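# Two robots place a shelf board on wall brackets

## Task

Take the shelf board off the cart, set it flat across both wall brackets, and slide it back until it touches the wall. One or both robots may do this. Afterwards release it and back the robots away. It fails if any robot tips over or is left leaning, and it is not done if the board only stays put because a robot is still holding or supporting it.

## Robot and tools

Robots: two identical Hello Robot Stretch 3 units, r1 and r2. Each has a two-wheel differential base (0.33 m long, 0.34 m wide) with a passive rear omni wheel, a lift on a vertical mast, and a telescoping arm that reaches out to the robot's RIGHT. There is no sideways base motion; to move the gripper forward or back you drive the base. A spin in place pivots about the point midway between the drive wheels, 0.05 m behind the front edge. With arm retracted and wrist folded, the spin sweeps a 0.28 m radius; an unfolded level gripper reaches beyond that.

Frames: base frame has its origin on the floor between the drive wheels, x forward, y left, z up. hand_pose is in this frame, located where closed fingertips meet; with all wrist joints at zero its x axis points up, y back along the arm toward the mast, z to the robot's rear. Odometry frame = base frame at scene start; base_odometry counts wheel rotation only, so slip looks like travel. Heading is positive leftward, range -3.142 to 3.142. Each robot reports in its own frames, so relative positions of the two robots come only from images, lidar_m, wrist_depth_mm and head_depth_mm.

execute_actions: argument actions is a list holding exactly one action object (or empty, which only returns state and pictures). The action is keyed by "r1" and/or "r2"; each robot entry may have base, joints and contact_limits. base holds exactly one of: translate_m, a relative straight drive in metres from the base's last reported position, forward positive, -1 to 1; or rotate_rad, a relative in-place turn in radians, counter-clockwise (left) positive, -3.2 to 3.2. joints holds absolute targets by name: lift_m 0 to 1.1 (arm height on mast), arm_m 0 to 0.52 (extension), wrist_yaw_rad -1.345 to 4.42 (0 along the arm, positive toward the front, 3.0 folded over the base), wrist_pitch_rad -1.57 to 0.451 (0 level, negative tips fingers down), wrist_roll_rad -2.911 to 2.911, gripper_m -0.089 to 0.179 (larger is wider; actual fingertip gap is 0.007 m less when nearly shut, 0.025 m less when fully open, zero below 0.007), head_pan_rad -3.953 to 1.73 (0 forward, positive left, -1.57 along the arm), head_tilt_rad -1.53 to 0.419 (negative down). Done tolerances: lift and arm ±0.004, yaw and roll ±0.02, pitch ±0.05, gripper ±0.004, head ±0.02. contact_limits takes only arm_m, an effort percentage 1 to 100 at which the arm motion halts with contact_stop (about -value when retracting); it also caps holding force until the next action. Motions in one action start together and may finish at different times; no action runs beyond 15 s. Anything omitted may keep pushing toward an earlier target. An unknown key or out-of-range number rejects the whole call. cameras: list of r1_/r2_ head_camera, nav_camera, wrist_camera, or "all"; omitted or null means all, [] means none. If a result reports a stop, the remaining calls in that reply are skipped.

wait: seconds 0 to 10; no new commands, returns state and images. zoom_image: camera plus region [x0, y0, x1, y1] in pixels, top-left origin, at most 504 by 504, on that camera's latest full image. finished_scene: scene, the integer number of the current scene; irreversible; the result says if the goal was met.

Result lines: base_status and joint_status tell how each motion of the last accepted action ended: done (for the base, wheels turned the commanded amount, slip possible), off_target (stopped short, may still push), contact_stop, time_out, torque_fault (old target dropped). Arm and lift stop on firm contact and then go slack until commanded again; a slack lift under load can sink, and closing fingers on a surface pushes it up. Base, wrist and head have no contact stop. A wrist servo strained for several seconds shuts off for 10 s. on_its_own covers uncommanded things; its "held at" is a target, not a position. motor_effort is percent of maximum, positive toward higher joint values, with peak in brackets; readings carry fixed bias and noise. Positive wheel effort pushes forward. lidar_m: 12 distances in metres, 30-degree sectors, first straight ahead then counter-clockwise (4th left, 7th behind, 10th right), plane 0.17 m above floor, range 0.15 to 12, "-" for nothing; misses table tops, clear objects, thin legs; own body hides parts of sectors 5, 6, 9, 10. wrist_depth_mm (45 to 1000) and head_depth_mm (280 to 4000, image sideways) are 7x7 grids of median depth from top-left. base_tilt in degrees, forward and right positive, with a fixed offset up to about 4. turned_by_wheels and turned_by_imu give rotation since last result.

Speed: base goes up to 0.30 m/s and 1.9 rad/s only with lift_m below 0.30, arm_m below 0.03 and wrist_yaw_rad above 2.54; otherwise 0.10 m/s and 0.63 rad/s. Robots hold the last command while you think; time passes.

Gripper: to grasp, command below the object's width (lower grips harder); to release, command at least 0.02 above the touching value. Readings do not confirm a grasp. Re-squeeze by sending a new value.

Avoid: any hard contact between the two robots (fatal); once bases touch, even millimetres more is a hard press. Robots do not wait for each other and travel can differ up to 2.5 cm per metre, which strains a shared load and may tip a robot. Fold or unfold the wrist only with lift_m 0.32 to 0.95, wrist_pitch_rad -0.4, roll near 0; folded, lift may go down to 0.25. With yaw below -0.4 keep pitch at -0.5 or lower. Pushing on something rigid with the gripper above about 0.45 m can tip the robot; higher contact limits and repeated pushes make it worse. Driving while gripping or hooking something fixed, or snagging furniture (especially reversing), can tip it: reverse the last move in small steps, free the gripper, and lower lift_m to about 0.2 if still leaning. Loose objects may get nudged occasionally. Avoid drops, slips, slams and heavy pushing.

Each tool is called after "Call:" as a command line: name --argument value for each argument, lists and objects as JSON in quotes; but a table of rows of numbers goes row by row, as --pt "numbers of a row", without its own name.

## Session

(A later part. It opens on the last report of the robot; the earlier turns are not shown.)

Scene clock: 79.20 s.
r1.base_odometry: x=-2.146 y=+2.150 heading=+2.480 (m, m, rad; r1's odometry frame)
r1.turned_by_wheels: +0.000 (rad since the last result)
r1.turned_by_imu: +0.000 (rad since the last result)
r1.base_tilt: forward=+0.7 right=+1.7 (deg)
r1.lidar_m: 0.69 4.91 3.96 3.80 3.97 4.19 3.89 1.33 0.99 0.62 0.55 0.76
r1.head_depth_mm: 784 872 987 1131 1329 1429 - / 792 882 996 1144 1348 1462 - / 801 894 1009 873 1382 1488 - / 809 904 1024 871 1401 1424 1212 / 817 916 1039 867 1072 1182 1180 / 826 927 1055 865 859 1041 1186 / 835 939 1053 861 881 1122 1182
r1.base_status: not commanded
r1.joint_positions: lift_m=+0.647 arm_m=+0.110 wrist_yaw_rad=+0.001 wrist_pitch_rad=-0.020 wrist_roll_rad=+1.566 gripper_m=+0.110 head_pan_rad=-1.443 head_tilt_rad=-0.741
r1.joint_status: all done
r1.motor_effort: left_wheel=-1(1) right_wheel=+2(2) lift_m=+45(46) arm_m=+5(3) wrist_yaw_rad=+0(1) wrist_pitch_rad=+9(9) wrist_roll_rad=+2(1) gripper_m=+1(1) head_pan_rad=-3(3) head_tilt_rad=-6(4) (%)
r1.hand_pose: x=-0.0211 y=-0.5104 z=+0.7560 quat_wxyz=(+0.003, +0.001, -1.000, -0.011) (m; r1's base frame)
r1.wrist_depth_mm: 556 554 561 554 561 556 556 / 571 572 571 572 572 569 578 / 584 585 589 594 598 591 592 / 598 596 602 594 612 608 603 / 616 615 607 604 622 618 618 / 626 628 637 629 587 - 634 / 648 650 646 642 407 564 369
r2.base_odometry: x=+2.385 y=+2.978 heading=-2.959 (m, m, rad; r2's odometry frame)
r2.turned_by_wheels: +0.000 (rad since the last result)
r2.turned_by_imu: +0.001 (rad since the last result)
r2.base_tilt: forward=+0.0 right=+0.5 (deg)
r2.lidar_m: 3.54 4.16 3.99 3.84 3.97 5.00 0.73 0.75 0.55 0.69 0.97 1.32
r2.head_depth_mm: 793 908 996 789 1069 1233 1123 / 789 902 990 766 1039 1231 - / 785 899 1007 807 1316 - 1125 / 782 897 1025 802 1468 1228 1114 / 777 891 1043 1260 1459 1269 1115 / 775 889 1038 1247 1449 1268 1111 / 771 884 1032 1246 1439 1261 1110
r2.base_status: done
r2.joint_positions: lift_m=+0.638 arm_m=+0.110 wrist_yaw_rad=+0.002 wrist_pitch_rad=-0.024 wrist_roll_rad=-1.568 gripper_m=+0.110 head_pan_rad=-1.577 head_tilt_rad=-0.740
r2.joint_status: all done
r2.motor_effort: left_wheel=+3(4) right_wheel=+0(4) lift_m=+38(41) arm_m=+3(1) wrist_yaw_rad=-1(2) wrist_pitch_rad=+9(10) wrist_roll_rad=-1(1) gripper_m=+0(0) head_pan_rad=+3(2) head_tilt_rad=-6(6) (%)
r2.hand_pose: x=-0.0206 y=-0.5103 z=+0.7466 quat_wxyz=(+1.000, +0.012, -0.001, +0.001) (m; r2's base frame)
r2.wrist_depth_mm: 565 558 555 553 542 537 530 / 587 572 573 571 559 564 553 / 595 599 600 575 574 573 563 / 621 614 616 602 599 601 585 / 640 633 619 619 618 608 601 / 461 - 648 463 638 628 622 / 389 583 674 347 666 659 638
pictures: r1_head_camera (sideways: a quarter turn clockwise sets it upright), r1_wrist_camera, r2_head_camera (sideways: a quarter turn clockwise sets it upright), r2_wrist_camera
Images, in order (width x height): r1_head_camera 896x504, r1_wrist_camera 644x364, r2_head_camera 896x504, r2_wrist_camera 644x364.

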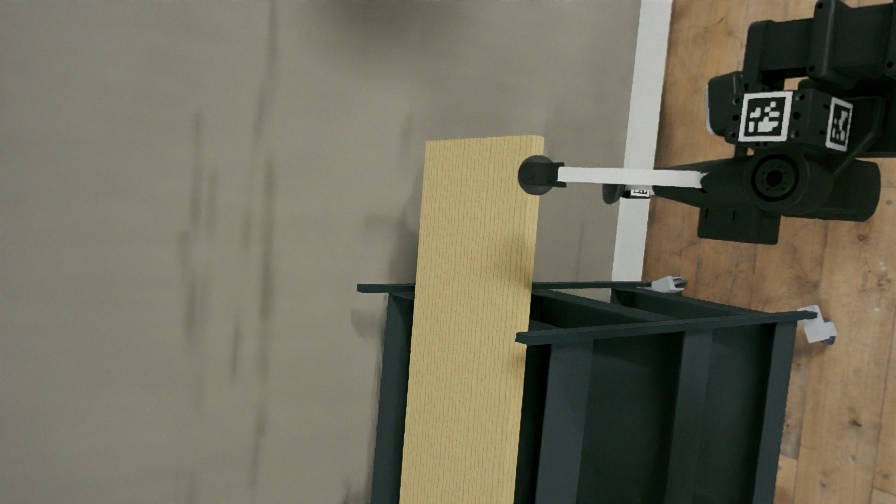

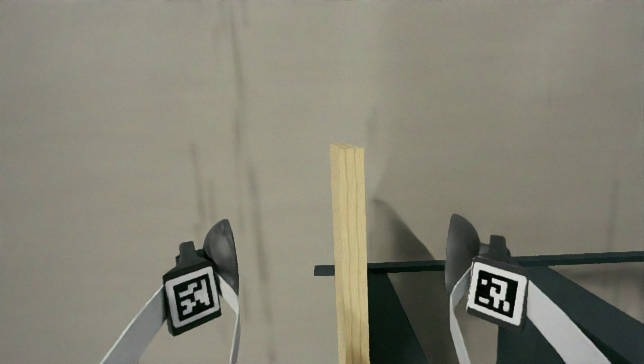

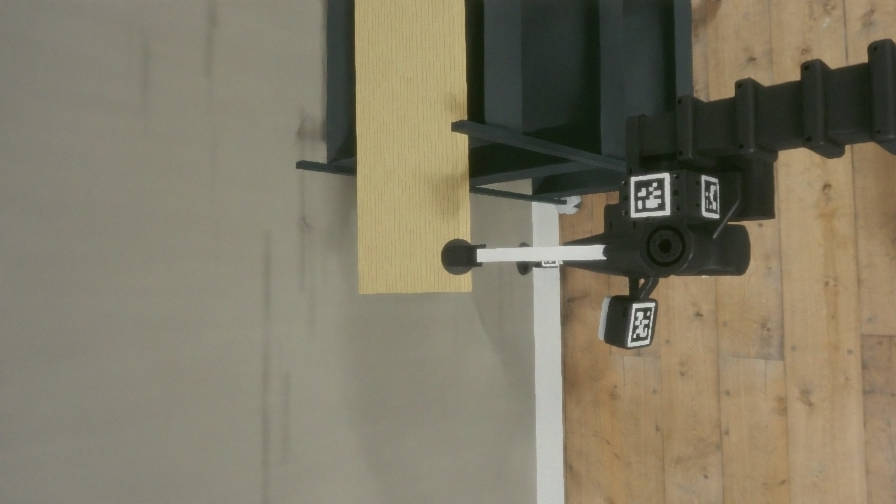

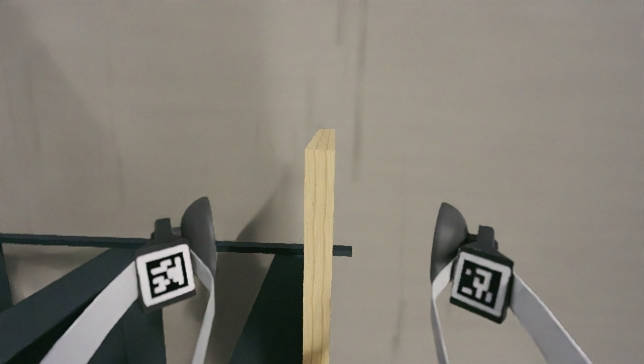

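Call:
execute_actions --actions '[{"r1": {"joints": {"lift_m": 0.637, "arm_m": 0.215}}, "r2": {"joints": {"lift_m": 0.632, "arm_m": 0.205}}}]' --cameras '["r1_head_camera", "r1_wrist_camera", "r2_head_camera", "r2_wrist_camera"]'

Scene clock: 81.50 s.
r1.base_odometry: x=-2.146 y=+2.150 heading=+2.480 (m, m, rad; r1's odometry frame)
r1.turned_by_wheels: +0.000 (rad since the last result)
r1.turned_by_imu: +0.000 (rad since the last result)
r1.base_tilt: forward=+0.8 right=+1.6 (deg)
r1.lidar_m: 0.69 4.92 3.96 3.80 3.95 4.19 3.88 1.34 0.99 0.62 0.55 0.76
r1.head_depth_mm: 783 871 985 1129 1324 1437 - / 792 883 998 1145 1317 - 1221 / 800 893 1013 875 1334 - 1218 / 809 905 1025 871 1392 1408 1217 / 820 914 1043 866 1066 1178 1181 / 825 926 1055 864 855 1044 1189 / 835 937 1052 860 880 1120 1188
r1.base_status: not commanded
r1.joint_positions: lift_m=+0.637 arm_m=+0.215 wrist_yaw_rad=+0.001 wrist_pitch_rad=-0.020 wrist_roll_rad=+1.566 gripper_m=+0.110 head_pan_rad=-1.443 head_tilt_rad=-0.741
r1.joint_status: all done
r1.motor_effort: left_wheel=-1(1) right_wheel=+2(2) lift_m=+35(42) arm_m=+5(6) wrist_yaw_rad=-1(1) wrist_pitch_rad=+9(9) wrist_roll_rad=+2(1) gripper_m=+1(0) head_pan_rad=-4(3) head_tilt_rad=-4(5) (%)
r1.hand_pose: x=-0.0211 y=-0.6154 z=+0.7463 quat_wxyz=(+0.003, +0.001, -1.000, -0.011) (m; r1's base frame)
r1.wrist_depth_mm: 458 459 462 461 468 462 465 / 468 473 473 471 476 475 479 / 481 483 483 486 487 487 488 / 493 493 492 498 494 495 502 / 504 504 506 505 513 516 511 / 518 518 523 519 522 - 523 / 527 534 534 529 529 541 369
r2.base_odometry: x=+2.385 y=+2.978 heading=-2.959 (m, m, rad; r2's odometry frame)
r2.turned_by_wheels: +0.000 (rad since the last result)
r2.turned_by_imu: +0.001 (rad since the last result)
r2.base_tilt: forward=+0.3 right=+0.5 (deg)
r2.lidar_m: 3.54 4.12 3.99 3.83 3.96 5.00 0.73 0.75 0.55 0.69 0.97 1.32
r2.head_depth_mm: 791 911 995 791 1067 1233 1129 / 787 905 989 765 1044 1230 - / 784 898 1007 806 - 1233 1122 / 780 897 1024 781 - 1277 1115 / 779 894 1045 1260 1433 1270 1114 / 775 887 1038 1253 1448 1267 1113 / 771 883 1033 1247 1445 1265 1107
r2.base_status: not commanded
r2.joint_positions: lift_m=+0.632 arm_m=+0.205 wrist_yaw_rad=+0.002 wrist_pitch_rad=-0.023 wrist_roll_rad=-1.568 gripper_m=+0.110 head_pan_rad=-1.577 head_tilt_rad=-0.740
r2.joint_status: all done
r2.motor_effort: left_wheel=+3(2) right_wheel=+0(0) lift_m=+32(32) arm_m=+2(3) wrist_yaw_rad=-2(2) wrist_pitch_rad=+10(9) wrist_roll_rad=-1(1) gripper_m=+1(0) head_pan_rad=+2(3) head_tilt_rad=-7(6) (%)
r2.hand_pose: x=-0.0206 y=-0.6053 z=+0.7408 quat_wxyz=(+1.000, +0.012, -0.001, +0.001) (m; r2's base frame)
r2.wrist_depth_mm: 474 466 466 459 452 452 444 / 488 484 468 473 469 461 458 / 505 501 495 488 483 477 472 / 527 513 519 140 499 498 492 / 541 531 524 109 516 511 500 / 446 - 545 114 533 516 522 / 381 564 561 119 555 547 539
pictures: r1_head_camera (sideways: a quarter turn clockwise sets it upright), r1_wrist_camera, r2_head_camera (sideways: a quarter turn clockwise sets it upright), r2_wrist_camera
Images, in order (width x height): r1_head_camera 896x504, r1_wrist_camera 644x364, r2_head_camera 896x504, r2_wrist_camera 644x364.

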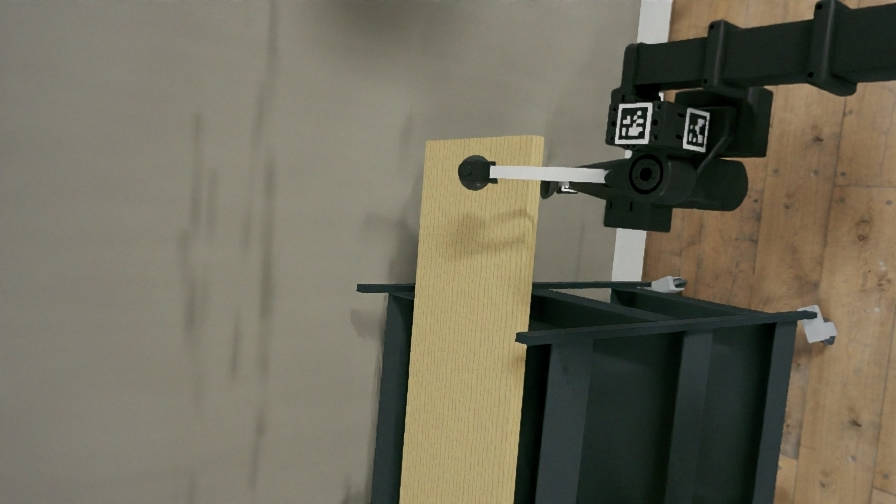

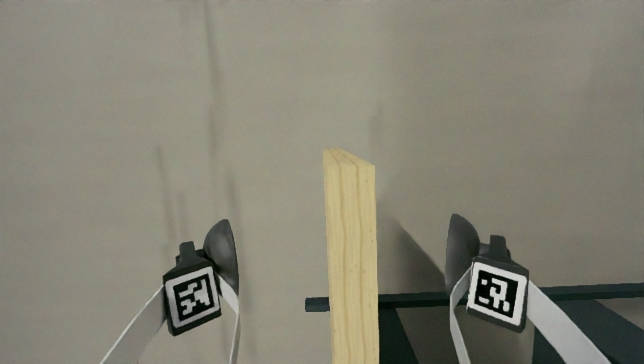

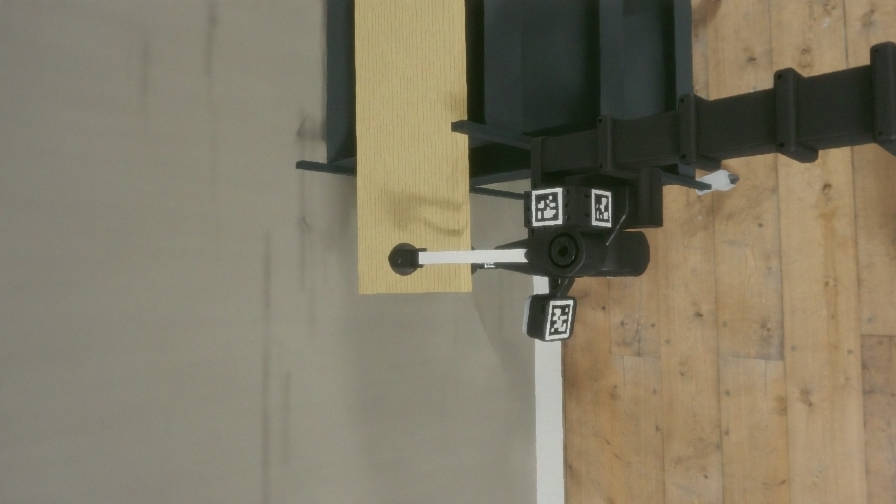

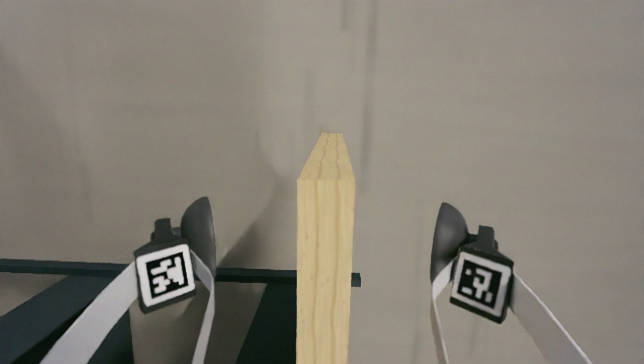

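Call:
execute_actions --actions '[{"r1": {"joints": {"gripper_m": -0.01}}, "r2": {"joints": {"gripper_m": -0.01}}}]' --cameras '["r1_head_camera", "r1_wrist_camera", "r2_head_camera", "r2_wrist_camera"]'

Scene clock: 83.37 s.
r1.base_odometry: x=-2.146 y=+2.150 heading=+2.480 (m, m, rad; r1's odometry frame)
r1.turned_by_wheels: +0.000 (rad since the last result)
r1.turned_by_imu: +0.000 (rad since the last result)
r1.base_tilt: forward=+0.8 right=+1.7 (deg)
r1.lidar_m: 0.69 4.94 3.97 3.82 3.97 4.20 3.86 1.34 0.99 0.62 0.55 0.76
r1.head_depth_mm: 783 872 985 1132 1318 1440 - / 792 881 997 1141 1321 - 1223 / 800 893 1008 872 1338 - 1221 / 809 904 1025 871 1396 1413 1217 / 817 917 1042 868 1074 1183 1179 / 826 926 1053 865 857 1044 1189 / 834 938 1054 861 877 1121 1185
r1.base_status: not commanded
r1.joint_positions: lift_m=+0.637 arm_m=+0.215 wrist_yaw_rad=+0.001 wrist_pitch_rad=-0.034 wrist_roll_rad=+1.566 gripper_m=-0.009 head_pan_rad=-1.443 head_tilt_rad=-0.741
r1.joint_status: all done
r1.motor_effort: left_wheel=-1(1) right_wheel=+2(2) lift_m=+37(37) arm_m=+2(5) wrist_yaw_rad=-1(1) wrist_pitch_rad=+14(14) wrist_roll_rad=+1(2) gripper_m=-15(90) head_pan_rad=-3(3) head_tilt_rad=-6(5) (%)
r1.hand_pose: x=-0.0211 y=-0.6151 z=+0.7428 quat_wxyz=(+0.003, +0.001, -1.000, -0.017) (m; r1's base frame)
r1.wrist_depth_mm: 450 456 461 462 465 466 471 / 466 469 468 467 480 476 476 / 475 478 480 487 488 490 501 / 488 492 498 149 501 503 508 / 498 503 501 121 512 514 517 / 511 514 516 124 - 524 531 / 531 526 532 533 540 543 386
r2.base_odometry: x=+2.385 y=+2.978 heading=-2.959 (m, m, rad; r2's odometry frame)
r2.turned_by_wheels: +0.000 (rad since the last result)
r2.turned_by_imu: +0.001 (rad since the last result)
r2.base_tilt: forward=+0.4 right=+0.4 (deg)
r2.lidar_m: 3.52 4.14 3.99 3.83 3.97 4.96 0.73 0.75 0.55 0.69 0.97 1.33
r2.head_depth_mm: 791 908 996 788 1048 1234 1128 / 789 905 992 767 1043 1228 - / 784 899 1006 806 - 1230 1120 / 781 894 1028 802 - 1274 1116 / 778 892 1049 1261 1422 1275 1116 / 774 888 1041 1252 1447 1269 1110 / 769 884 1036 1248 1443 1269 1109
r2.base_status: not commanded
r2.joint_positions: lift_m=+0.632 arm_m=+0.205 wrist_yaw_rad=+0.002 wrist_pitch_rad=-0.022 wrist_roll_rad=-1.568 gripper_m=-0.009 head_pan_rad=-1.577 head_tilt_rad=-0.740
r2.joint_status: all done
r2.motor_effort: left_wheel=+3(3) right_wheel=+0(1) lift_m=+31(31) arm_m=+2(2) wrist_yaw_rad=-2(2) wrist_pitch_rad=+9(9) wrist_roll_rad=-1(1) gripper_m=-15(89) head_pan_rad=+2(3) head_tilt_rad=-6(6) (%)
r2.hand_pose: x=-0.0206 y=-0.6054 z=+0.7411 quat_wxyz=(+1.000, +0.012, -0.001, +0.001) (m; r2's base frame)
r2.wrist_depth_mm: 473 469 463 460 458 451 446 / 487 480 480 480 472 463 464 / 504 495 495 490 489 479 471 / 526 509 505 140 502 491 482 / 538 538 527 108 516 508 501 / 455 461 534 112 529 523 520 / 430 473 549 118 551 544 535
pictures: r1_head_camera (sideways: a quarter turn clockwise sets it upright), r1_wrist_camera, r2_head_camera (sideways: a quarter turn clockwise sets it upright), r2_wrist_camera
Images, in order (width x height): r1_head_camera 896x504, r1_wrist_camera 644x364, r2_head_camera 896x504, r2_wrist_camera 644x364.

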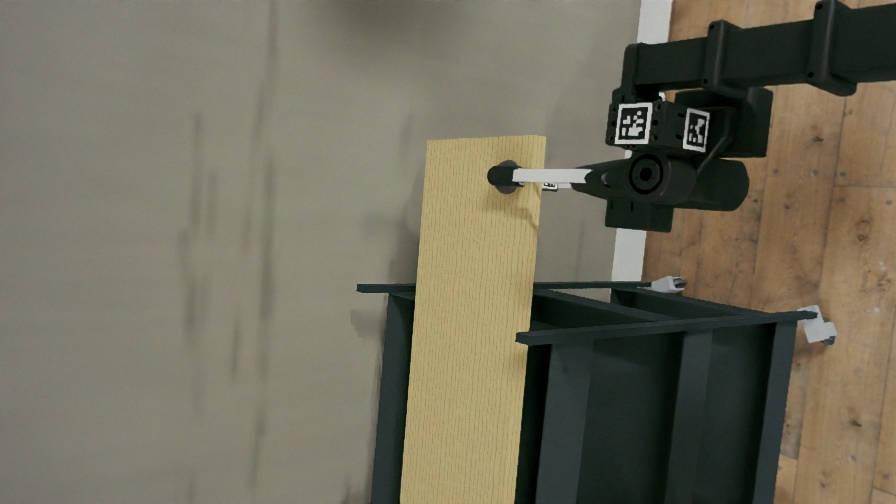

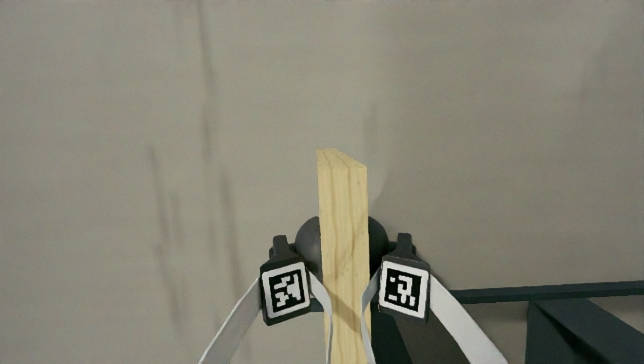

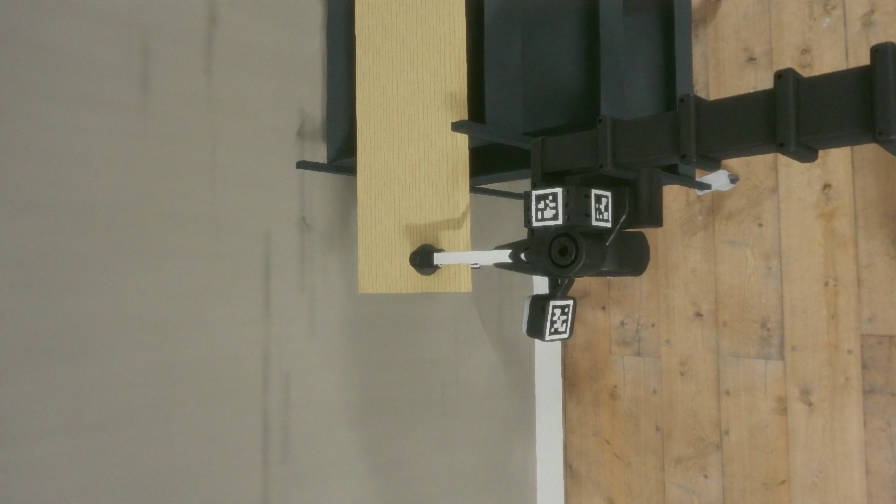

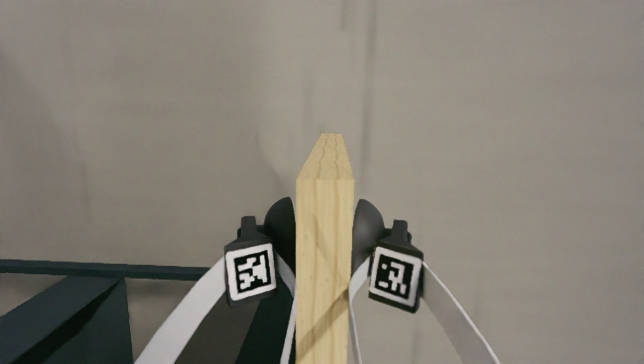

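Call:
execute_actions --actions '[{"r1": {"joints": {"gripper_m": 0.07}}, "r2": {"joints": {"gripper_m": 0.07}}}]' --cameras '[]'

Call:
execute_actions --actions '[{"r1": {"joints": {"arm_m": 0.25}}, "r2": {"joints": {"arm_m": 0.23}}}]' --cameras '["r1_head_camera", "r2_head_camera"]'

Call:
execute_actions --actions '[{"r1": {"joints": {"gripper_m": -0.015}}, "r2": {"joints": {"gripper_m": -0.015}}}]' --cameras '["r1_head_camera", "r1_wrist_camera", "r2_head_camera", "r2_wrist_camera"]'

Scene clock: 85.27 s.
r1.base_odometry: x=-2.146 y=+2.150 heading=+2.480 (m, m, rad; r1's odometry frame)
r1.turned_by_wheels: +0.000 (rad since the last result)
r1.turned_by_imu: +0.000 (rad since the last result)
r1.base_tilt: forward=+0.8 right=+1.8 (deg)
r1.lidar_m: 0.69 4.91 3.96 3.81 3.95 4.19 3.87 1.34 0.99 0.62 0.55 0.76
r1.head_depth_mm: 784 872 985 1128 1322 1441 - / 791 883 1000 1146 1320 - 1221 / 800 891 1012 875 1337 - 1222 / 808 906 1026 872 1393 1412 1222 / 816 914 1038 866 1069 1181 1182 / 828 927 1057 865 859 1044 1190 / 839 938 1052 860 879 1121 1184
r1.base_status: not commanded
r1.joint_positions: lift_m=+0.637 arm_m=+0.215 wrist_yaw_rad=+0.001 wrist_pitch_rad=-0.022 wrist_roll_rad=+1.566 gripper_m=+0.070 head_pan_rad=-1.443 head_tilt_rad=-0.741
r1.joint_status: all done
r1.motor_effort: left_wheel=-1(1) right_wheel=+2(2) lift_m=+36(37) arm_m=+3(2) wrist_yaw_rad=-1(0) wrist_pitch_rad=+9(14) wrist_roll_rad=+2(2) gripper_m=+1(79) head_pan_rad=-3(3) head_tilt_rad=-4(5) (%)
r1.hand_pose: x=-0.0211 y=-0.6155 z=+0.7458 quat_wxyz=(+0.003, +0.001, -1.000, -0.011) (m; r1's base frame)
r1.wrist_depth_mm: 459 457 460 460 461 461 462 / 468 470 467 467 473 479 474 / 481 483 483 478 484 486 488 / 491 490 496 491 494 503 503 / 509 510 504 500 508 512 506 / 525 522 - 515 432 521 517 / 529 534 538 526 535 539 389
r2.base_odometry: x=+2.385 y=+2.978 heading=-2.959 (m, m, rad; r2's odometry frame)
r2.turned_by_wheels: +0.000 (rad since the last result)
r2.turned_by_imu: +0.000 (rad since the last result)
r2.base_tilt: forward=+0.1 right=+0.6 (deg)
r2.lidar_m: 3.53 4.11 4.00 3.81 3.97 5.00 0.73 0.75 0.55 0.69 0.97 1.32
r2.head_depth_mm: 791 911 993 788 1070 1236 1131 / 789 906 990 764 1041 1231 - / 783 900 1006 808 - 1228 1122 / 781 896 1026 801 - 1282 1114 / 777 892 1044 1260 1432 1272 1111 / 775 888 1039 1252 1448 1267 1109 / 771 883 1034 1248 1442 1263 1111
r2.base_status: not commanded
r2.joint_positions: lift_m=+0.632 arm_m=+0.205 wrist_yaw_rad=+0.002 wrist_pitch_rad=-0.022 wrist_roll_rad=-1.568 gripper_m=+0.070 head_pan_rad=-1.577 head_tilt_rad=-0.740
r2.joint_status: all done
r2.motor_effort: left_wheel=+3(2) right_wheel=-1(0) lift_m=+31(31) arm_m=+2(2) wrist_yaw_rad=-2(2) wrist_pitch_rad=+9(9) wrist_roll_rad=-1(1) gripper_m=+0(81) head_pan_rad=+3(2) head_tilt_rad=-6(7) (%)
r2.hand_pose: x=-0.0206 y=-0.6055 z=+0.7412 quat_wxyz=(+1.000, +0.011, -0.001, +0.001) (m; r2's base frame)
r2.wrist_depth_mm: 471 467 461 462 457 451 444 / 487 480 486 473 467 463 460 / 501 500 493 492 481 473 473 / 524 506 505 140 498 497 490 / 539 530 518 109 508 504 503 / 453 457 544 114 539 525 516 / 432 565 562 118 545 542 542
pictures: none
No camera images: the call's "cameras" was empty. Leave "cameras" out to get every camera's image.

Scene clock: 86.57 s.
r1.base_odometry: x=-2.146 y=+2.150 heading=+2.480 (m, m, rad; r1's odometry frame)
r1.turned_by_wheels: +0.000 (rad since the last result)
r1.turned_by_imu: +0.000 (rad since the last result)
r1.base_tilt: forward=+0.8 right=+1.7 (deg)
r1.lidar_m: 0.69 4.94 3.98 3.80 3.95 4.20 3.88 1.34 0.99 0.62 0.55 0.76
r1.head_depth_mm: 783 873 986 1132 1305 1425 - / 789 882 998 1143 1282 - 1220 / 800 894 1012 873 771 1356 1221 / 807 903 1029 870 1390 1416 1212 / 819 913 1041 868 1070 1180 1185 / 825 925 1053 867 858 1044 1185 / 836 939 1054 861 881 1123 1185
r1.base_status: not commanded
r1.joint_positions: lift_m=+0.637 arm_m=+0.250 wrist_yaw_rad=+0.001 wrist_pitch_rad=-0.021 wrist_roll_rad=+1.566 gripper_m=+0.070 head_pan_rad=-1.443 head_tilt_rad=-0.741
r1.joint_status: all done
r1.motor_effort: left_wheel=-1(1) right_wheel=+2(2) lift_m=+37(38) arm_m=+6(6) wrist_yaw_rad=-1(1) wrist_pitch_rad=+9(9) wrist_roll_rad=+2(2) gripper_m=+1(1) head_pan_rad=-3(3) head_tilt_rad=-4(5) (%)
r1.hand_pose: x=-0.0211 y=-0.6503 z=+0.7459 quat_wxyz=(+0.003, +0.001, -1.000, -0.011) (m; r1's base frame)
r1.wrist_depth_mm: 422 428 427 430 428 431 421 / 439 434 436 440 441 443 445 / 447 448 449 448 454 453 450 / 456 456 458 458 460 469 467 / 470 470 466 466 470 472 480 / 480 480 - 483 88 484 490 / 492 493 502 395 391 499 387
r2.base_odometry: x=+2.385 y=+2.978 heading=-2.959 (m, m, rad; r2's odometry frame)
r2.turned_by_wheels: +0.000 (rad since the last result)
r2.turned_by_imu: +0.000 (rad since the last result)
r2.base_tilt: forward=+0.2 right=+0.5 (deg)
r2.lidar_m: 3.52 4.14 4.01 3.84 3.97 5.00 0.73 0.75 0.55 0.69 0.97 1.32
r2.head_depth_mm: 792 910 995 788 1070 1237 1131 / 787 907 992 766 1043 1230 - / 784 901 1006 805 - 1235 1120 / 782 898 1026 781 1419 1277 1120 / 777 892 1045 1261 1453 1267 1117 / 773 889 1042 1250 1445 1273 1118 / 771 885 1033 1238 1449 1263 1106
r2.base_status: not commanded
r2.joint_positions: lift_m=+0.632 arm_m=+0.230 wrist_yaw_rad=+0.002 wrist_pitch_rad=-0.022 wrist_roll_rad=-1.568 gripper_m=+0.070 head_pan_rad=-1.577 head_tilt_rad=-0.740
r2.joint_status: all done
r2.motor_effort: left_wheel=+3(3) right_wheel=-1(1) lift_m=+31(31) arm_m=+2(4) wrist_yaw_rad=-2(2) wrist_pitch_rad=+9(9) wrist_roll_rad=-1(1) gripper_m=+0(0) head_pan_rad=+2(3) head_tilt_rad=-6(7) (%)
r2.hand_pose: x=-0.0206 y=-0.6304 z=+0.7412 quat_wxyz=(+1.000, +0.011, -0.001, +0.001) (m; r2's base frame)
r2.wrist_depth_mm: 446 443 440 439 434 425 422 / 461 457 455 454 443 440 434 / 474 471 467 458 454 456 449 / 495 494 485 114 471 463 463 / 516 500 503 82 492 486 477 / 425 432 509 85 505 496 488 / 429 533 530 88 520 513 509
pictures: r1_head_camera (sideways: a quarter turn clockwise sets it upright), r2_head_camera (sideways: a quarter turn clockwise sets it upright)
Images, in order (width x height): r1_head_camera 896x504, r2_head_camera 896x504.

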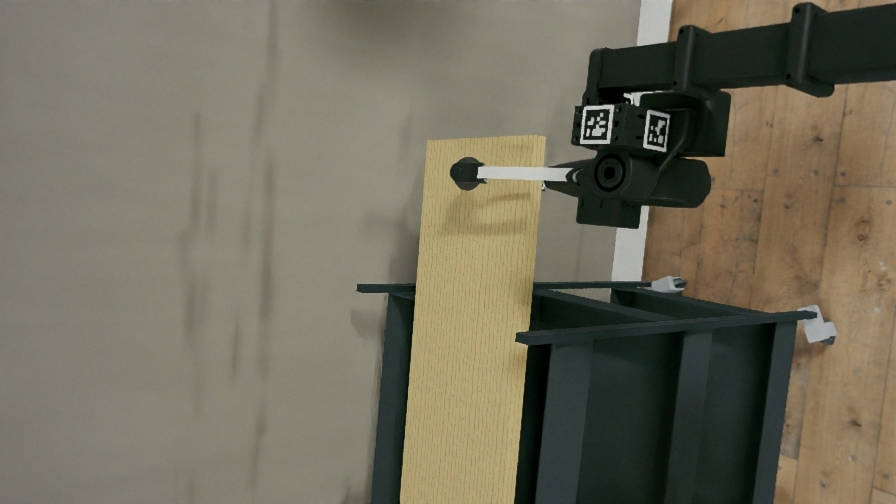

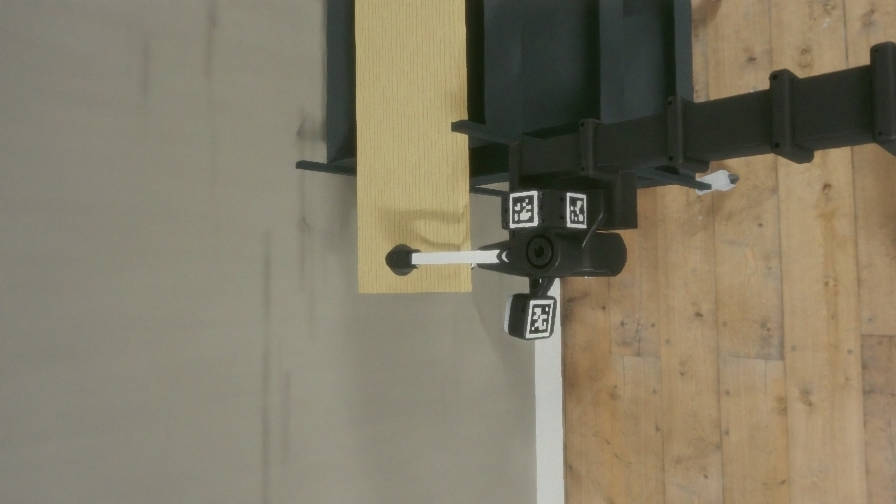

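Scene clock: 87.90 s.
r1.base_odometry: x=-2.146 y=+2.150 heading=+2.480 (m, m, rad; r1's odometry frame)
r1.turned_by_wheels: +0.000 (rad since the last result)
r1.turned_by_imu: +0.000 (rad since the last result)
r1.base_tilt: forward=+0.7 right=+1.7 (deg)
r1.lidar_m: 0.69 4.91 3.94 3.82 3.95 4.19 3.90 1.34 0.99 0.62 0.55 0.76
r1.head_depth_mm: 783 873 984 1129 1303 1427 - / 793 879 994 1143 1286 - 1224 / 799 890 1011 875 1042 1350 1218 / 808 902 1027 870 1390 1415 1216 / 816 915 1040 867 1070 1180 1181 / 827 923 1053 863 856 1042 1193 / 837 938 1052 859 880 1125 1183
r1.base_status: not commanded
r1.joint_positions: lift_m=+0.637 arm_m=+0.250 wrist_yaw_rad=+0.001 wrist_pitch_rad=-0.038 wrist_roll_rad=+1.566 gripper_m=-0.014 head_pan_rad=-1.443 head_tilt_rad=-0.741
r1.joint_status: all done
r1.motor_effort: left_wheel=-1(1) right_wheel=+2(2) lift_m=+39(40) arm_m=+4(5) wrist_yaw_rad=-1(1) wrist_pitch_rad=+16(18) wrist_roll_rad=+2(2) gripper_m=-23(97) head_pan_rad=-3(4) head_tilt_rad=-4(4) (%)
r1.hand_pose: x=-0.0211 y=-0.6498 z=+0.7416 quat_wxyz=(+0.003, +0.001, -1.000, -0.020) (m; r1's base frame)
r1.wrist_depth_mm: 417 423 429 430 431 435 440 / 429 432 435 440 442 445 451 / 440 447 444 451 449 459 460 / 449 454 457 161 467 468 470 / 464 472 468 86 471 478 483 / 476 481 480 88 89 485 492 / 488 488 493 90 509 504 387
r2.base_odometry: x=+2.385 y=+2.978 heading=-2.959 (m, m, rad; r2's odometry frame)
r2.turned_by_wheels: +0.000 (rad since the last result)
r2.turned_by_imu: +0.000 (rad since the last result)
r2.base_tilt: forward=+0.2 right=+0.7 (deg)
r2.lidar_m: 3.53 4.15 3.98 3.83 4.00 5.01 0.73 0.75 0.55 0.69 0.97 1.33
r2.head_depth_mm: 791 911 996 787 1071 1232 1129 / 789 904 986 766 1041 1233 - / 785 900 1008 803 - 1231 1118 / 780 896 1027 778 1420 1274 1119 / 776 894 1046 1261 1464 1271 1114 / 774 887 1037 1251 1445 1267 1110 / 771 882 1031 1247 1440 1270 1109
r2.base_status: not commanded
r2.joint_positions: lift_m=+0.632 arm_m=+0.230 wrist_yaw_rad=+0.002 wrist_pitch_rad=-0.020 wrist_roll_rad=-1.568 gripper_m=-0.014 head_pan_rad=-1.577 head_tilt_rad=-0.740
r2.joint_status: all done
r2.motor_effort: left_wheel=+2(2) right_wheel=-1(1) lift_m=+31(32) arm_m=+2(2) wrist_yaw_rad=-2(2) wrist_pitch_rad=+8(9) wrist_roll_rad=-1(1) gripper_m=-18(92) head_pan_rad=+3(3) head_tilt_rad=-7(7) (%)
r2.hand_pose: x=-0.0206 y=-0.6305 z=+0.7417 quat_wxyz=(+1.000, +0.010, -0.001, +0.001) (m; r2's base frame)
r2.wrist_depth_mm: 452 441 442 438 434 430 426 / 465 457 454 452 449 442 437 / 475 470 470 464 464 453 451 / 495 492 490 113 476 466 463 / 510 502 497 81 481 485 481 / 422 432 - 85 - 506 496 / 429 533 528 88 526 521 513
pictures: r1_head_camera (sideways: a quarter turn clockwise sets it upright), r1_wrist_camera, r2_head_camera (sideways: a quarter turn clockwise sets it upright), r2_wrist_camera
Images, in order (width x height): r1_head_camera 896x504, r1_wrist_camera 644x364, r2_head_camera 896x504, r2_wrist_camera 644x364.

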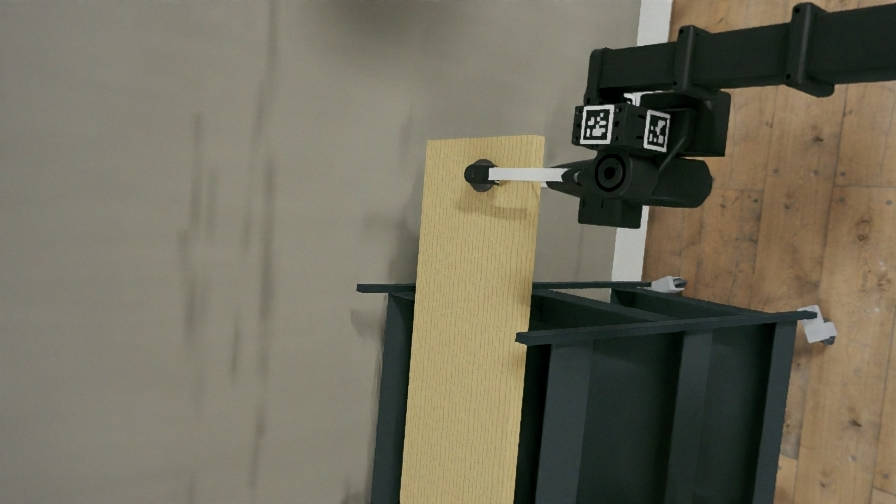

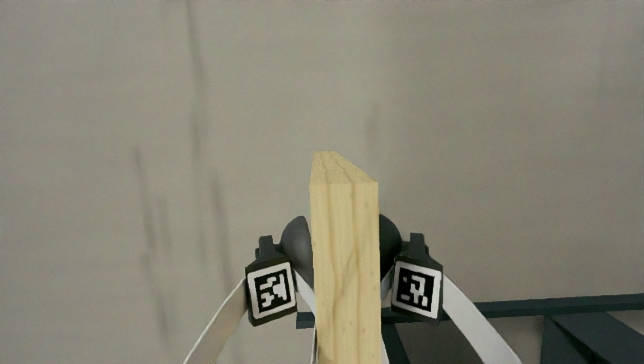

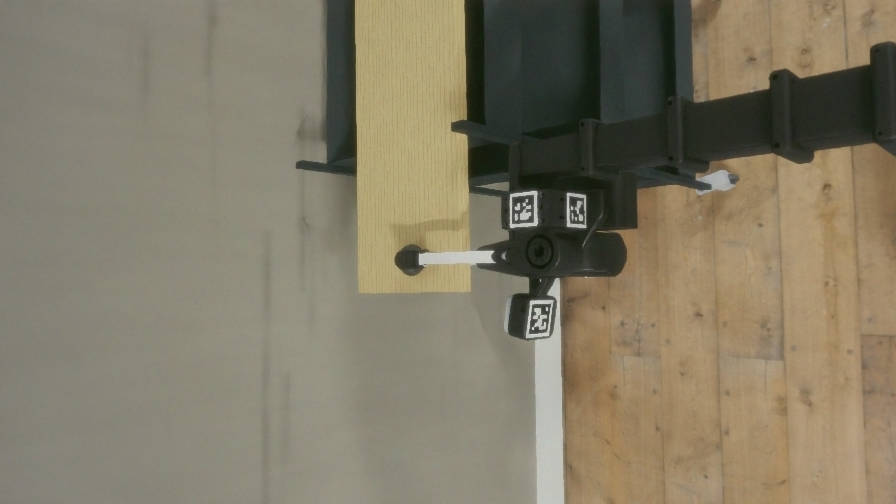

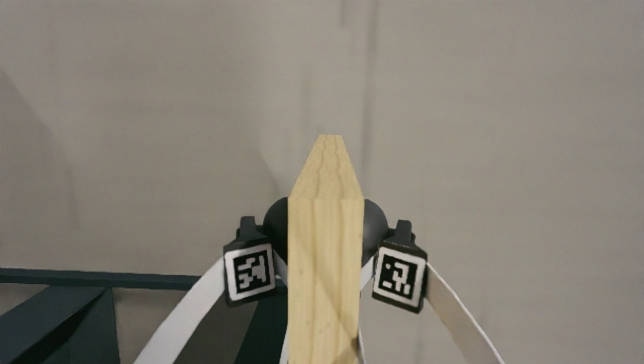

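Call:
execute_actions --actions '[{"r1": {"joints": {"lift_m": 0.677}}, "r2": {"joints": {"lift_m": 0.672}}}]' --cameras '["r1_head_camera", "r1_wrist_camera", "r2_head_camera", "r2_wrist_camera"]'

Scene clock: 89.43 s.
r1.base_odometry: x=-2.146 y=+2.150 heading=+2.480 (m, m, rad; r1's odometry frame)
r1.turned_by_wheels: +0.000 (rad since the last result)
r1.turned_by_imu: +0.000 (rad since the last result)
r1.base_tilt: forward=+0.8 right=+1.8 (deg)
r1.lidar_m: 0.69 4.90 3.98 3.80 3.95 4.16 3.86 1.33 0.99 0.62 0.55 0.76
r1.head_depth_mm: 783 872 983 1130 1288 - - / 791 883 998 1133 1257 1363 1219 / 801 894 1012 853 1298 1384 1218 / 809 904 1025 848 1398 1417 1218 / 819 915 1042 842 1100 1182 1179 / 826 926 1054 836 881 1041 1184 / 836 940 1053 872 879 1120 1187
r1.base_status: not commanded
r1.joint_positions: lift_m=+0.677 arm_m=+0.250 wrist_yaw_rad=+0.001 wrist_pitch_rad=-0.074 wrist_roll_rad=+1.566 gripper_m=-0.008 head_pan_rad=-1.443 head_tilt_rad=-0.741
r1.joint_status: all done
r1.on_its_own: gripper_m is held at -0.009, not at your -0.015, by its stall guard, which is not easing now
r1.motor_effort: left_wheel=-1(1) right_wheel=+2(2) lift_m=+51(53) arm_m=+4(5) wrist_yaw_rad=-1(1) wrist_pitch_rad=+30(30) wrist_roll_rad=+1(1) gripper_m=-22(22) head_pan_rad=-4(4) head_tilt_rad=-6(5) (%)
r1.hand_pose: x=-0.0211 y=-0.6485 z=+0.7722 quat_wxyz=(+0.003, +0.001, -0.999, -0.037) (m; r1's base frame)
r1.wrist_depth_mm: 408 412 427 432 438 447 453 / 418 422 436 440 447 459 463 / 429 433 443 453 460 466 480 / 436 453 454 161 470 478 493 / 451 454 461 87 482 497 503 / 462 469 473 89 - 506 509 / 473 479 490 92 391 523 414
r2.base_odometry: x=+2.385 y=+2.978 heading=-2.959 (m, m, rad; r2's odometry frame)
r2.turned_by_wheels: +0.000 (rad since the last result)
r2.turned_by_imu: +0.000 (rad since the last result)
r2.base_tilt: forward=+0.1 right=+0.6 (deg)
r2.lidar_m: 3.54 4.14 4.02 3.84 3.99 5.02 0.73 0.75 0.55 0.69 0.97 1.32
r2.head_depth_mm: 792 907 993 770 1070 1238 1151 / 788 907 1012 764 1041 - - / 784 902 1008 777 - 1233 1122 / 783 896 1024 775 1424 1274 1115 / 777 891 1044 1243 1463 1272 1115 / 773 888 1038 1248 1443 1267 1111 / 772 883 1036 1242 1433 1270 1108
r2.base_status: not commanded
r2.joint_positions: lift_m=+0.672 arm_m=+0.230 wrist_yaw_rad=+0.002 wrist_pitch_rad=-0.069 wrist_roll_rad=-1.569 gripper_m=-0.014 head_pan_rad=-1.577 head_tilt_rad=-0.740
r2.joint_status: all done
r2.motor_effort: left_wheel=+3(2) right_wheel=-1(1) lift_m=+42(42) arm_m=+1(2) wrist_yaw_rad=-2(2) wrist_pitch_rad=+27(27) wrist_roll_rad=+0(1) gripper_m=-20(21) head_pan_rad=+2(2) head_tilt_rad=-7(7) (%)
r2.hand_pose: x=-0.0206 y=-0.6288 z=+0.7690 quat_wxyz=(+0.999, +0.035, -0.001, +0.001) (m; r2's base frame)
r2.wrist_depth_mm: 473 459 445 438 427 417 411 / 488 474 466 455 443 435 425 / 500 494 478 472 454 442 436 / 522 505 498 113 468 454 445 / 538 520 515 83 482 471 459 / 440 537 423 86 494 485 482 / 450 553 362 89 518 498 490
pictures: r1_head_camera (sideways: a quarter turn clockwise sets it upright), r1_wrist_camera, r2_head_camera (sideways: a quarter turn clockwise sets it upright), r2_wrist_camera
Images, in order (width x height): r1_head_camera 896x504, r1_wrist_camera 644x364, r2_head_camera 896x504, r2_wrist_camera 644x364.

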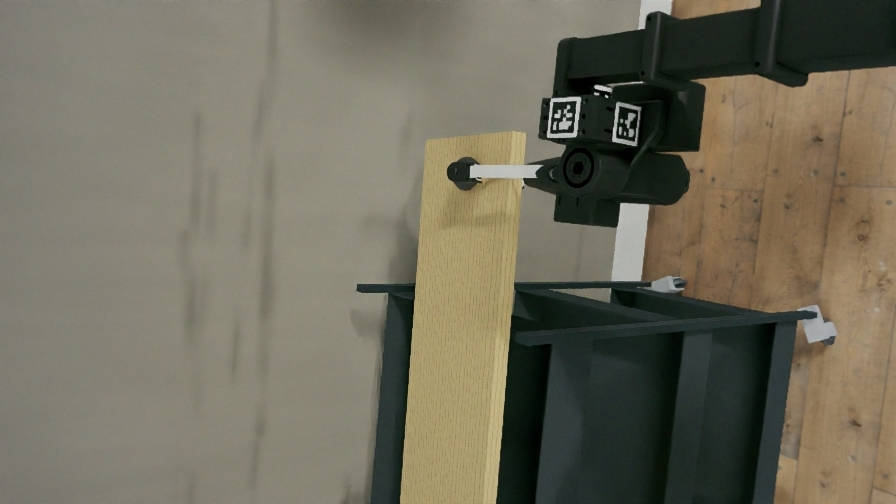

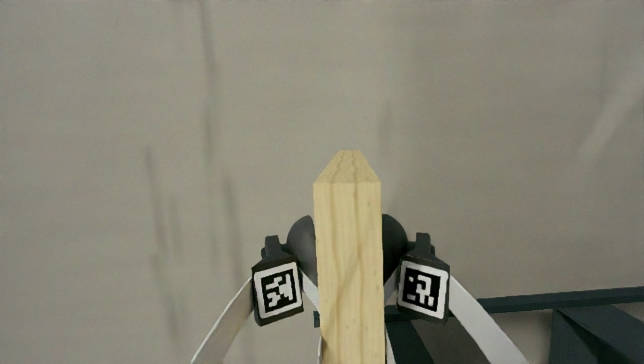

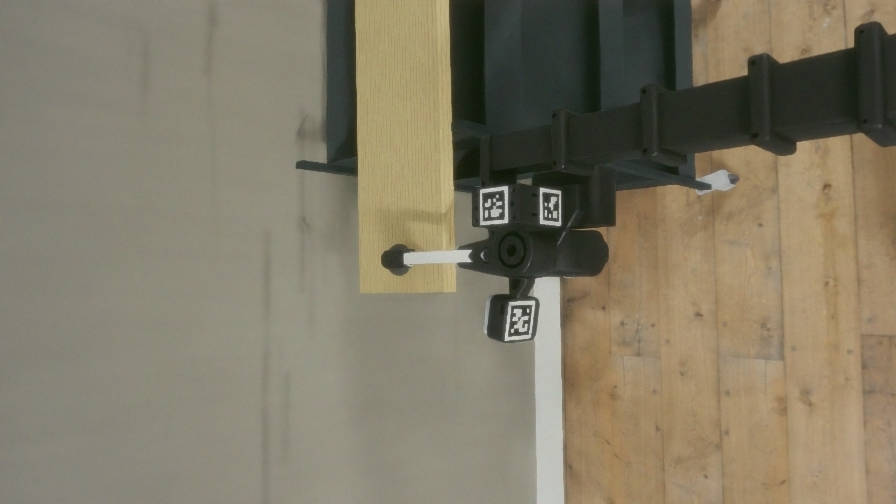

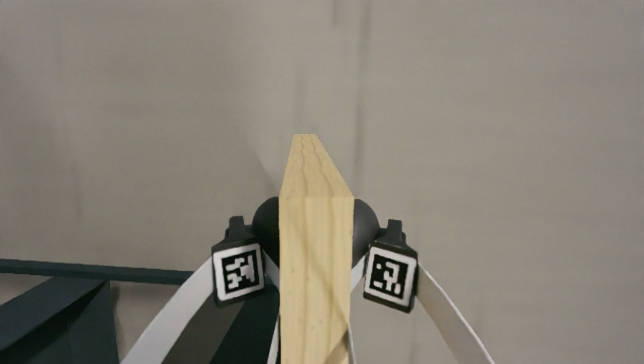

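Call:
execute_actions --actions '[{"r1": {"joints": {"lift_m": 0.727, "wrist_pitch_rad": 0.03}}, "r2": {"joints": {"lift_m": 0.722, "wrist_pitch_rad": 0.03}}}]' --cameras '["r1_head_camera", "r1_wrist_camera", "r2_head_camera", "r2_wrist_camera", "r1_nav_camera"]'

Scene clock: 91.17 s.
r1.base_odometry: x=-2.146 y=+2.150 heading=+2.480 (m, m, rad; r1's odometry frame)
r1.turned_by_wheels: +0.000 (rad since the last result)
r1.turned_by_imu: +0.000 (rad since the last result)
r1.base_tilt: forward=+0.7 right=+1.9 (deg)
r1.lidar_m: 0.69 4.89 3.98 3.79 3.96 4.17 3.88 1.34 0.99 0.62 0.55 0.76
r1.head_depth_mm: 783 872 984 1129 - - 1197 / 792 882 998 1121 - 1385 1224 / 799 893 1010 801 - 1415 1219 / 806 902 1027 837 1401 1414 1221 / 818 915 1038 828 1095 1183 1182 / 826 928 1053 825 882 1043 1190 / 835 936 1055 866 880 1123 1185
r1.base_status: not commanded
r1.joint_positions: lift_m=+0.727 arm_m=+0.250 wrist_yaw_rad=+0.001 wrist_pitch_rad=-0.058 wrist_roll_rad=+1.566 gripper_m=-0.008 head_pan_rad=-1.443 head_tilt_rad=-0.741
r1.joint_status: wrist_pitch_rad off_target (ended at -0.058, target +0.030); the others done
r1.on_its_own: gripper_m is held at -0.009, not at your -0.015, by its stall guard, which is not easing now; wrist_pitch_rad is at rest, and its effort (+36) is outside its rest range (-20 to +32)
r1.motor_effort: left_wheel=-1(1) right_wheel=+2(2) lift_m=+51(53) arm_m=+5(4) wrist_yaw_rad=-1(1) wrist_pitch_rad=+36(38) wrist_roll_rad=+2(2) gripper_m=-24(24) head_pan_rad=-4(4) head_tilt_rad=-5(5) (%)
r1.hand_pose: x=-0.0211 y=-0.6491 z=+0.8261 quat_wxyz=(+0.003, +0.001, -1.000, -0.030) (m; r1's base frame)
r1.wrist_depth_mm: 415 417 422 430 434 441 447 / 420 431 436 443 446 452 456 / 434 436 445 451 458 464 469 / 443 446 451 456 471 475 487 / 456 461 466 88 479 489 500 / 460 476 475 90 - 496 504 / 477 486 496 94 365 509 428
r2.base_odometry: x=+2.385 y=+2.978 heading=-2.959 (m, m, rad; r2's odometry frame)
r2.turned_by_wheels: +0.000 (rad since the last result)
r2.turned_by_imu: +0.000 (rad since the last result)
r2.base_tilt: forward=+0.3 right=+0.5 (deg)
r2.lidar_m: 3.54 4.12 4.01 3.84 4.00 5.02 0.73 0.75 0.54 0.69 0.98 1.32
r2.head_depth_mm: 792 908 994 771 1067 1229 - / 788 902 990 763 - - 1124 / 785 899 983 720 1294 1232 1122 / 782 893 980 719 1431 1279 1110 / 778 893 1043 1228 1453 1277 1117 / 775 887 1037 1250 1445 1270 1110 / 771 884 1037 1245 1437 1262 1105
r2.base_status: not commanded
r2.joint_positions: lift_m=+0.722 arm_m=+0.230 wrist_yaw_rad=+0.002 wrist_pitch_rad=-0.062 wrist_roll_rad=-1.570 gripper_m=-0.014 head_pan_rad=-1.577 head_tilt_rad=-0.740
r2.joint_status: wrist_pitch_rad off_target (ended at -0.062, target +0.030); the others done
r2.on_its_own: wrist_pitch_rad is at rest, and its effort (+37) is outside its rest range (-20 to +32)
r2.motor_effort: left_wheel=+2(2) right_wheel=-1(1) lift_m=+42(47) arm_m=+1(1) wrist_yaw_rad=-2(2) wrist_pitch_rad=+37(37) wrist_roll_rad=+0(0) gripper_m=-23(23) head_pan_rad=+3(2) head_tilt_rad=-7(7) (%)
r2.hand_pose: x=-0.0206 y=-0.6291 z=+0.8206 quat_wxyz=(+1.000, +0.031, +0.000, +0.001) (m; r2's base frame)
r2.wrist_depth_mm: 467 455 445 436 431 419 410 / 482 470 459 447 439 436 420 / 505 493 477 465 455 443 433 / 514 494 493 113 467 455 449 / 535 520 510 84 482 471 467 / 452 540 406 87 503 487 473 / 467 570 343 91 520 504 493
pictures: r1_head_camera (sideways: a quarter turn clockwise sets it upright), r1_nav_camera (sideways: a quarter turn counterclockwise sets it upright), r1_wrist_camera, r2_head_camera (sideways: a quarter turn clockwise sets it upright), r2_wrist_camera
Images, in order (width x height): r1_head_camera 896x504, r1_nav_camera 672x504, r1_wrist_camera 644x364, r2_head_camera 896x504, r2_wrist_camera 644x364.

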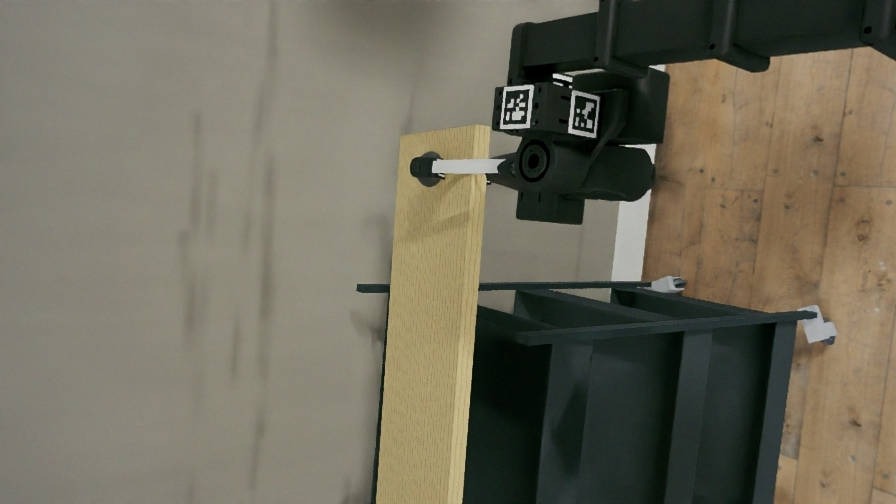

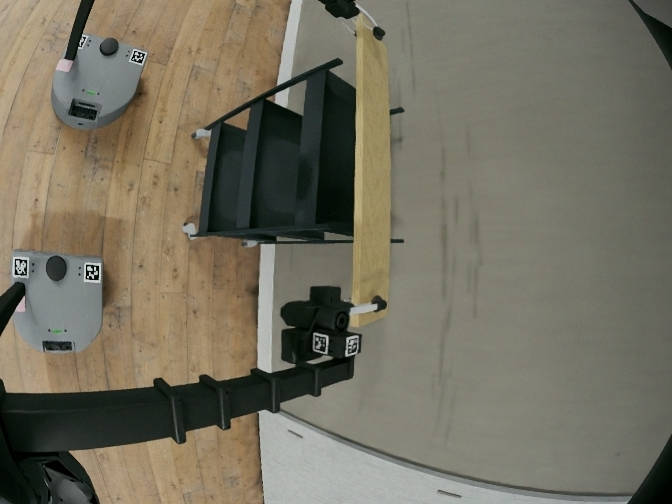

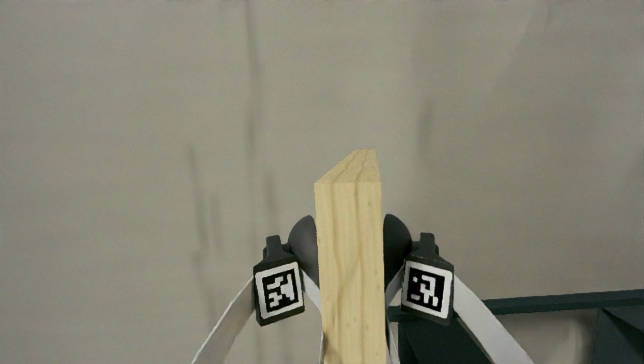

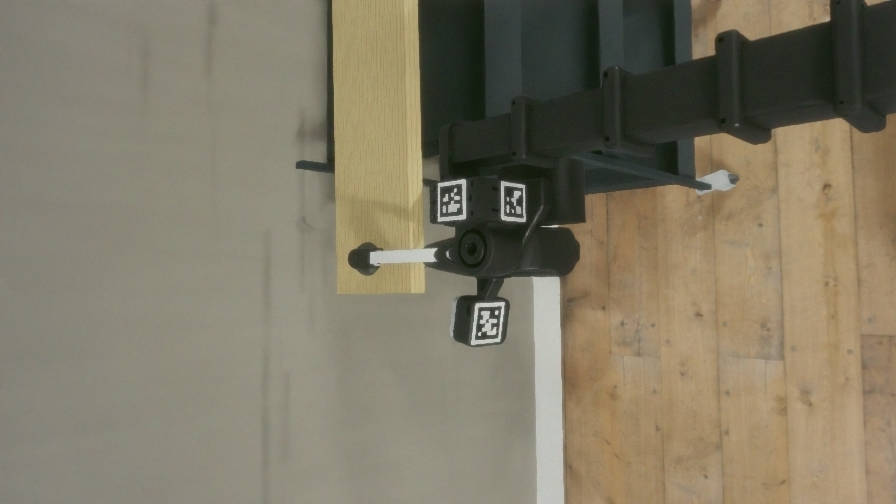

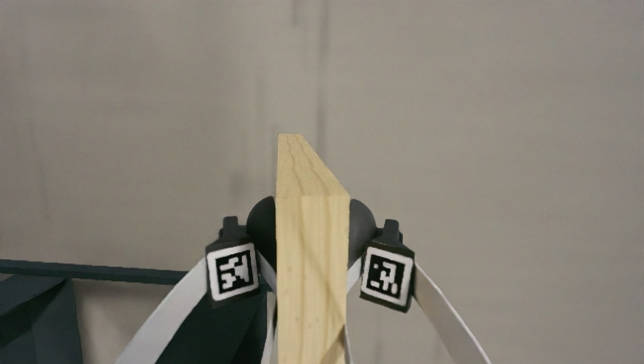

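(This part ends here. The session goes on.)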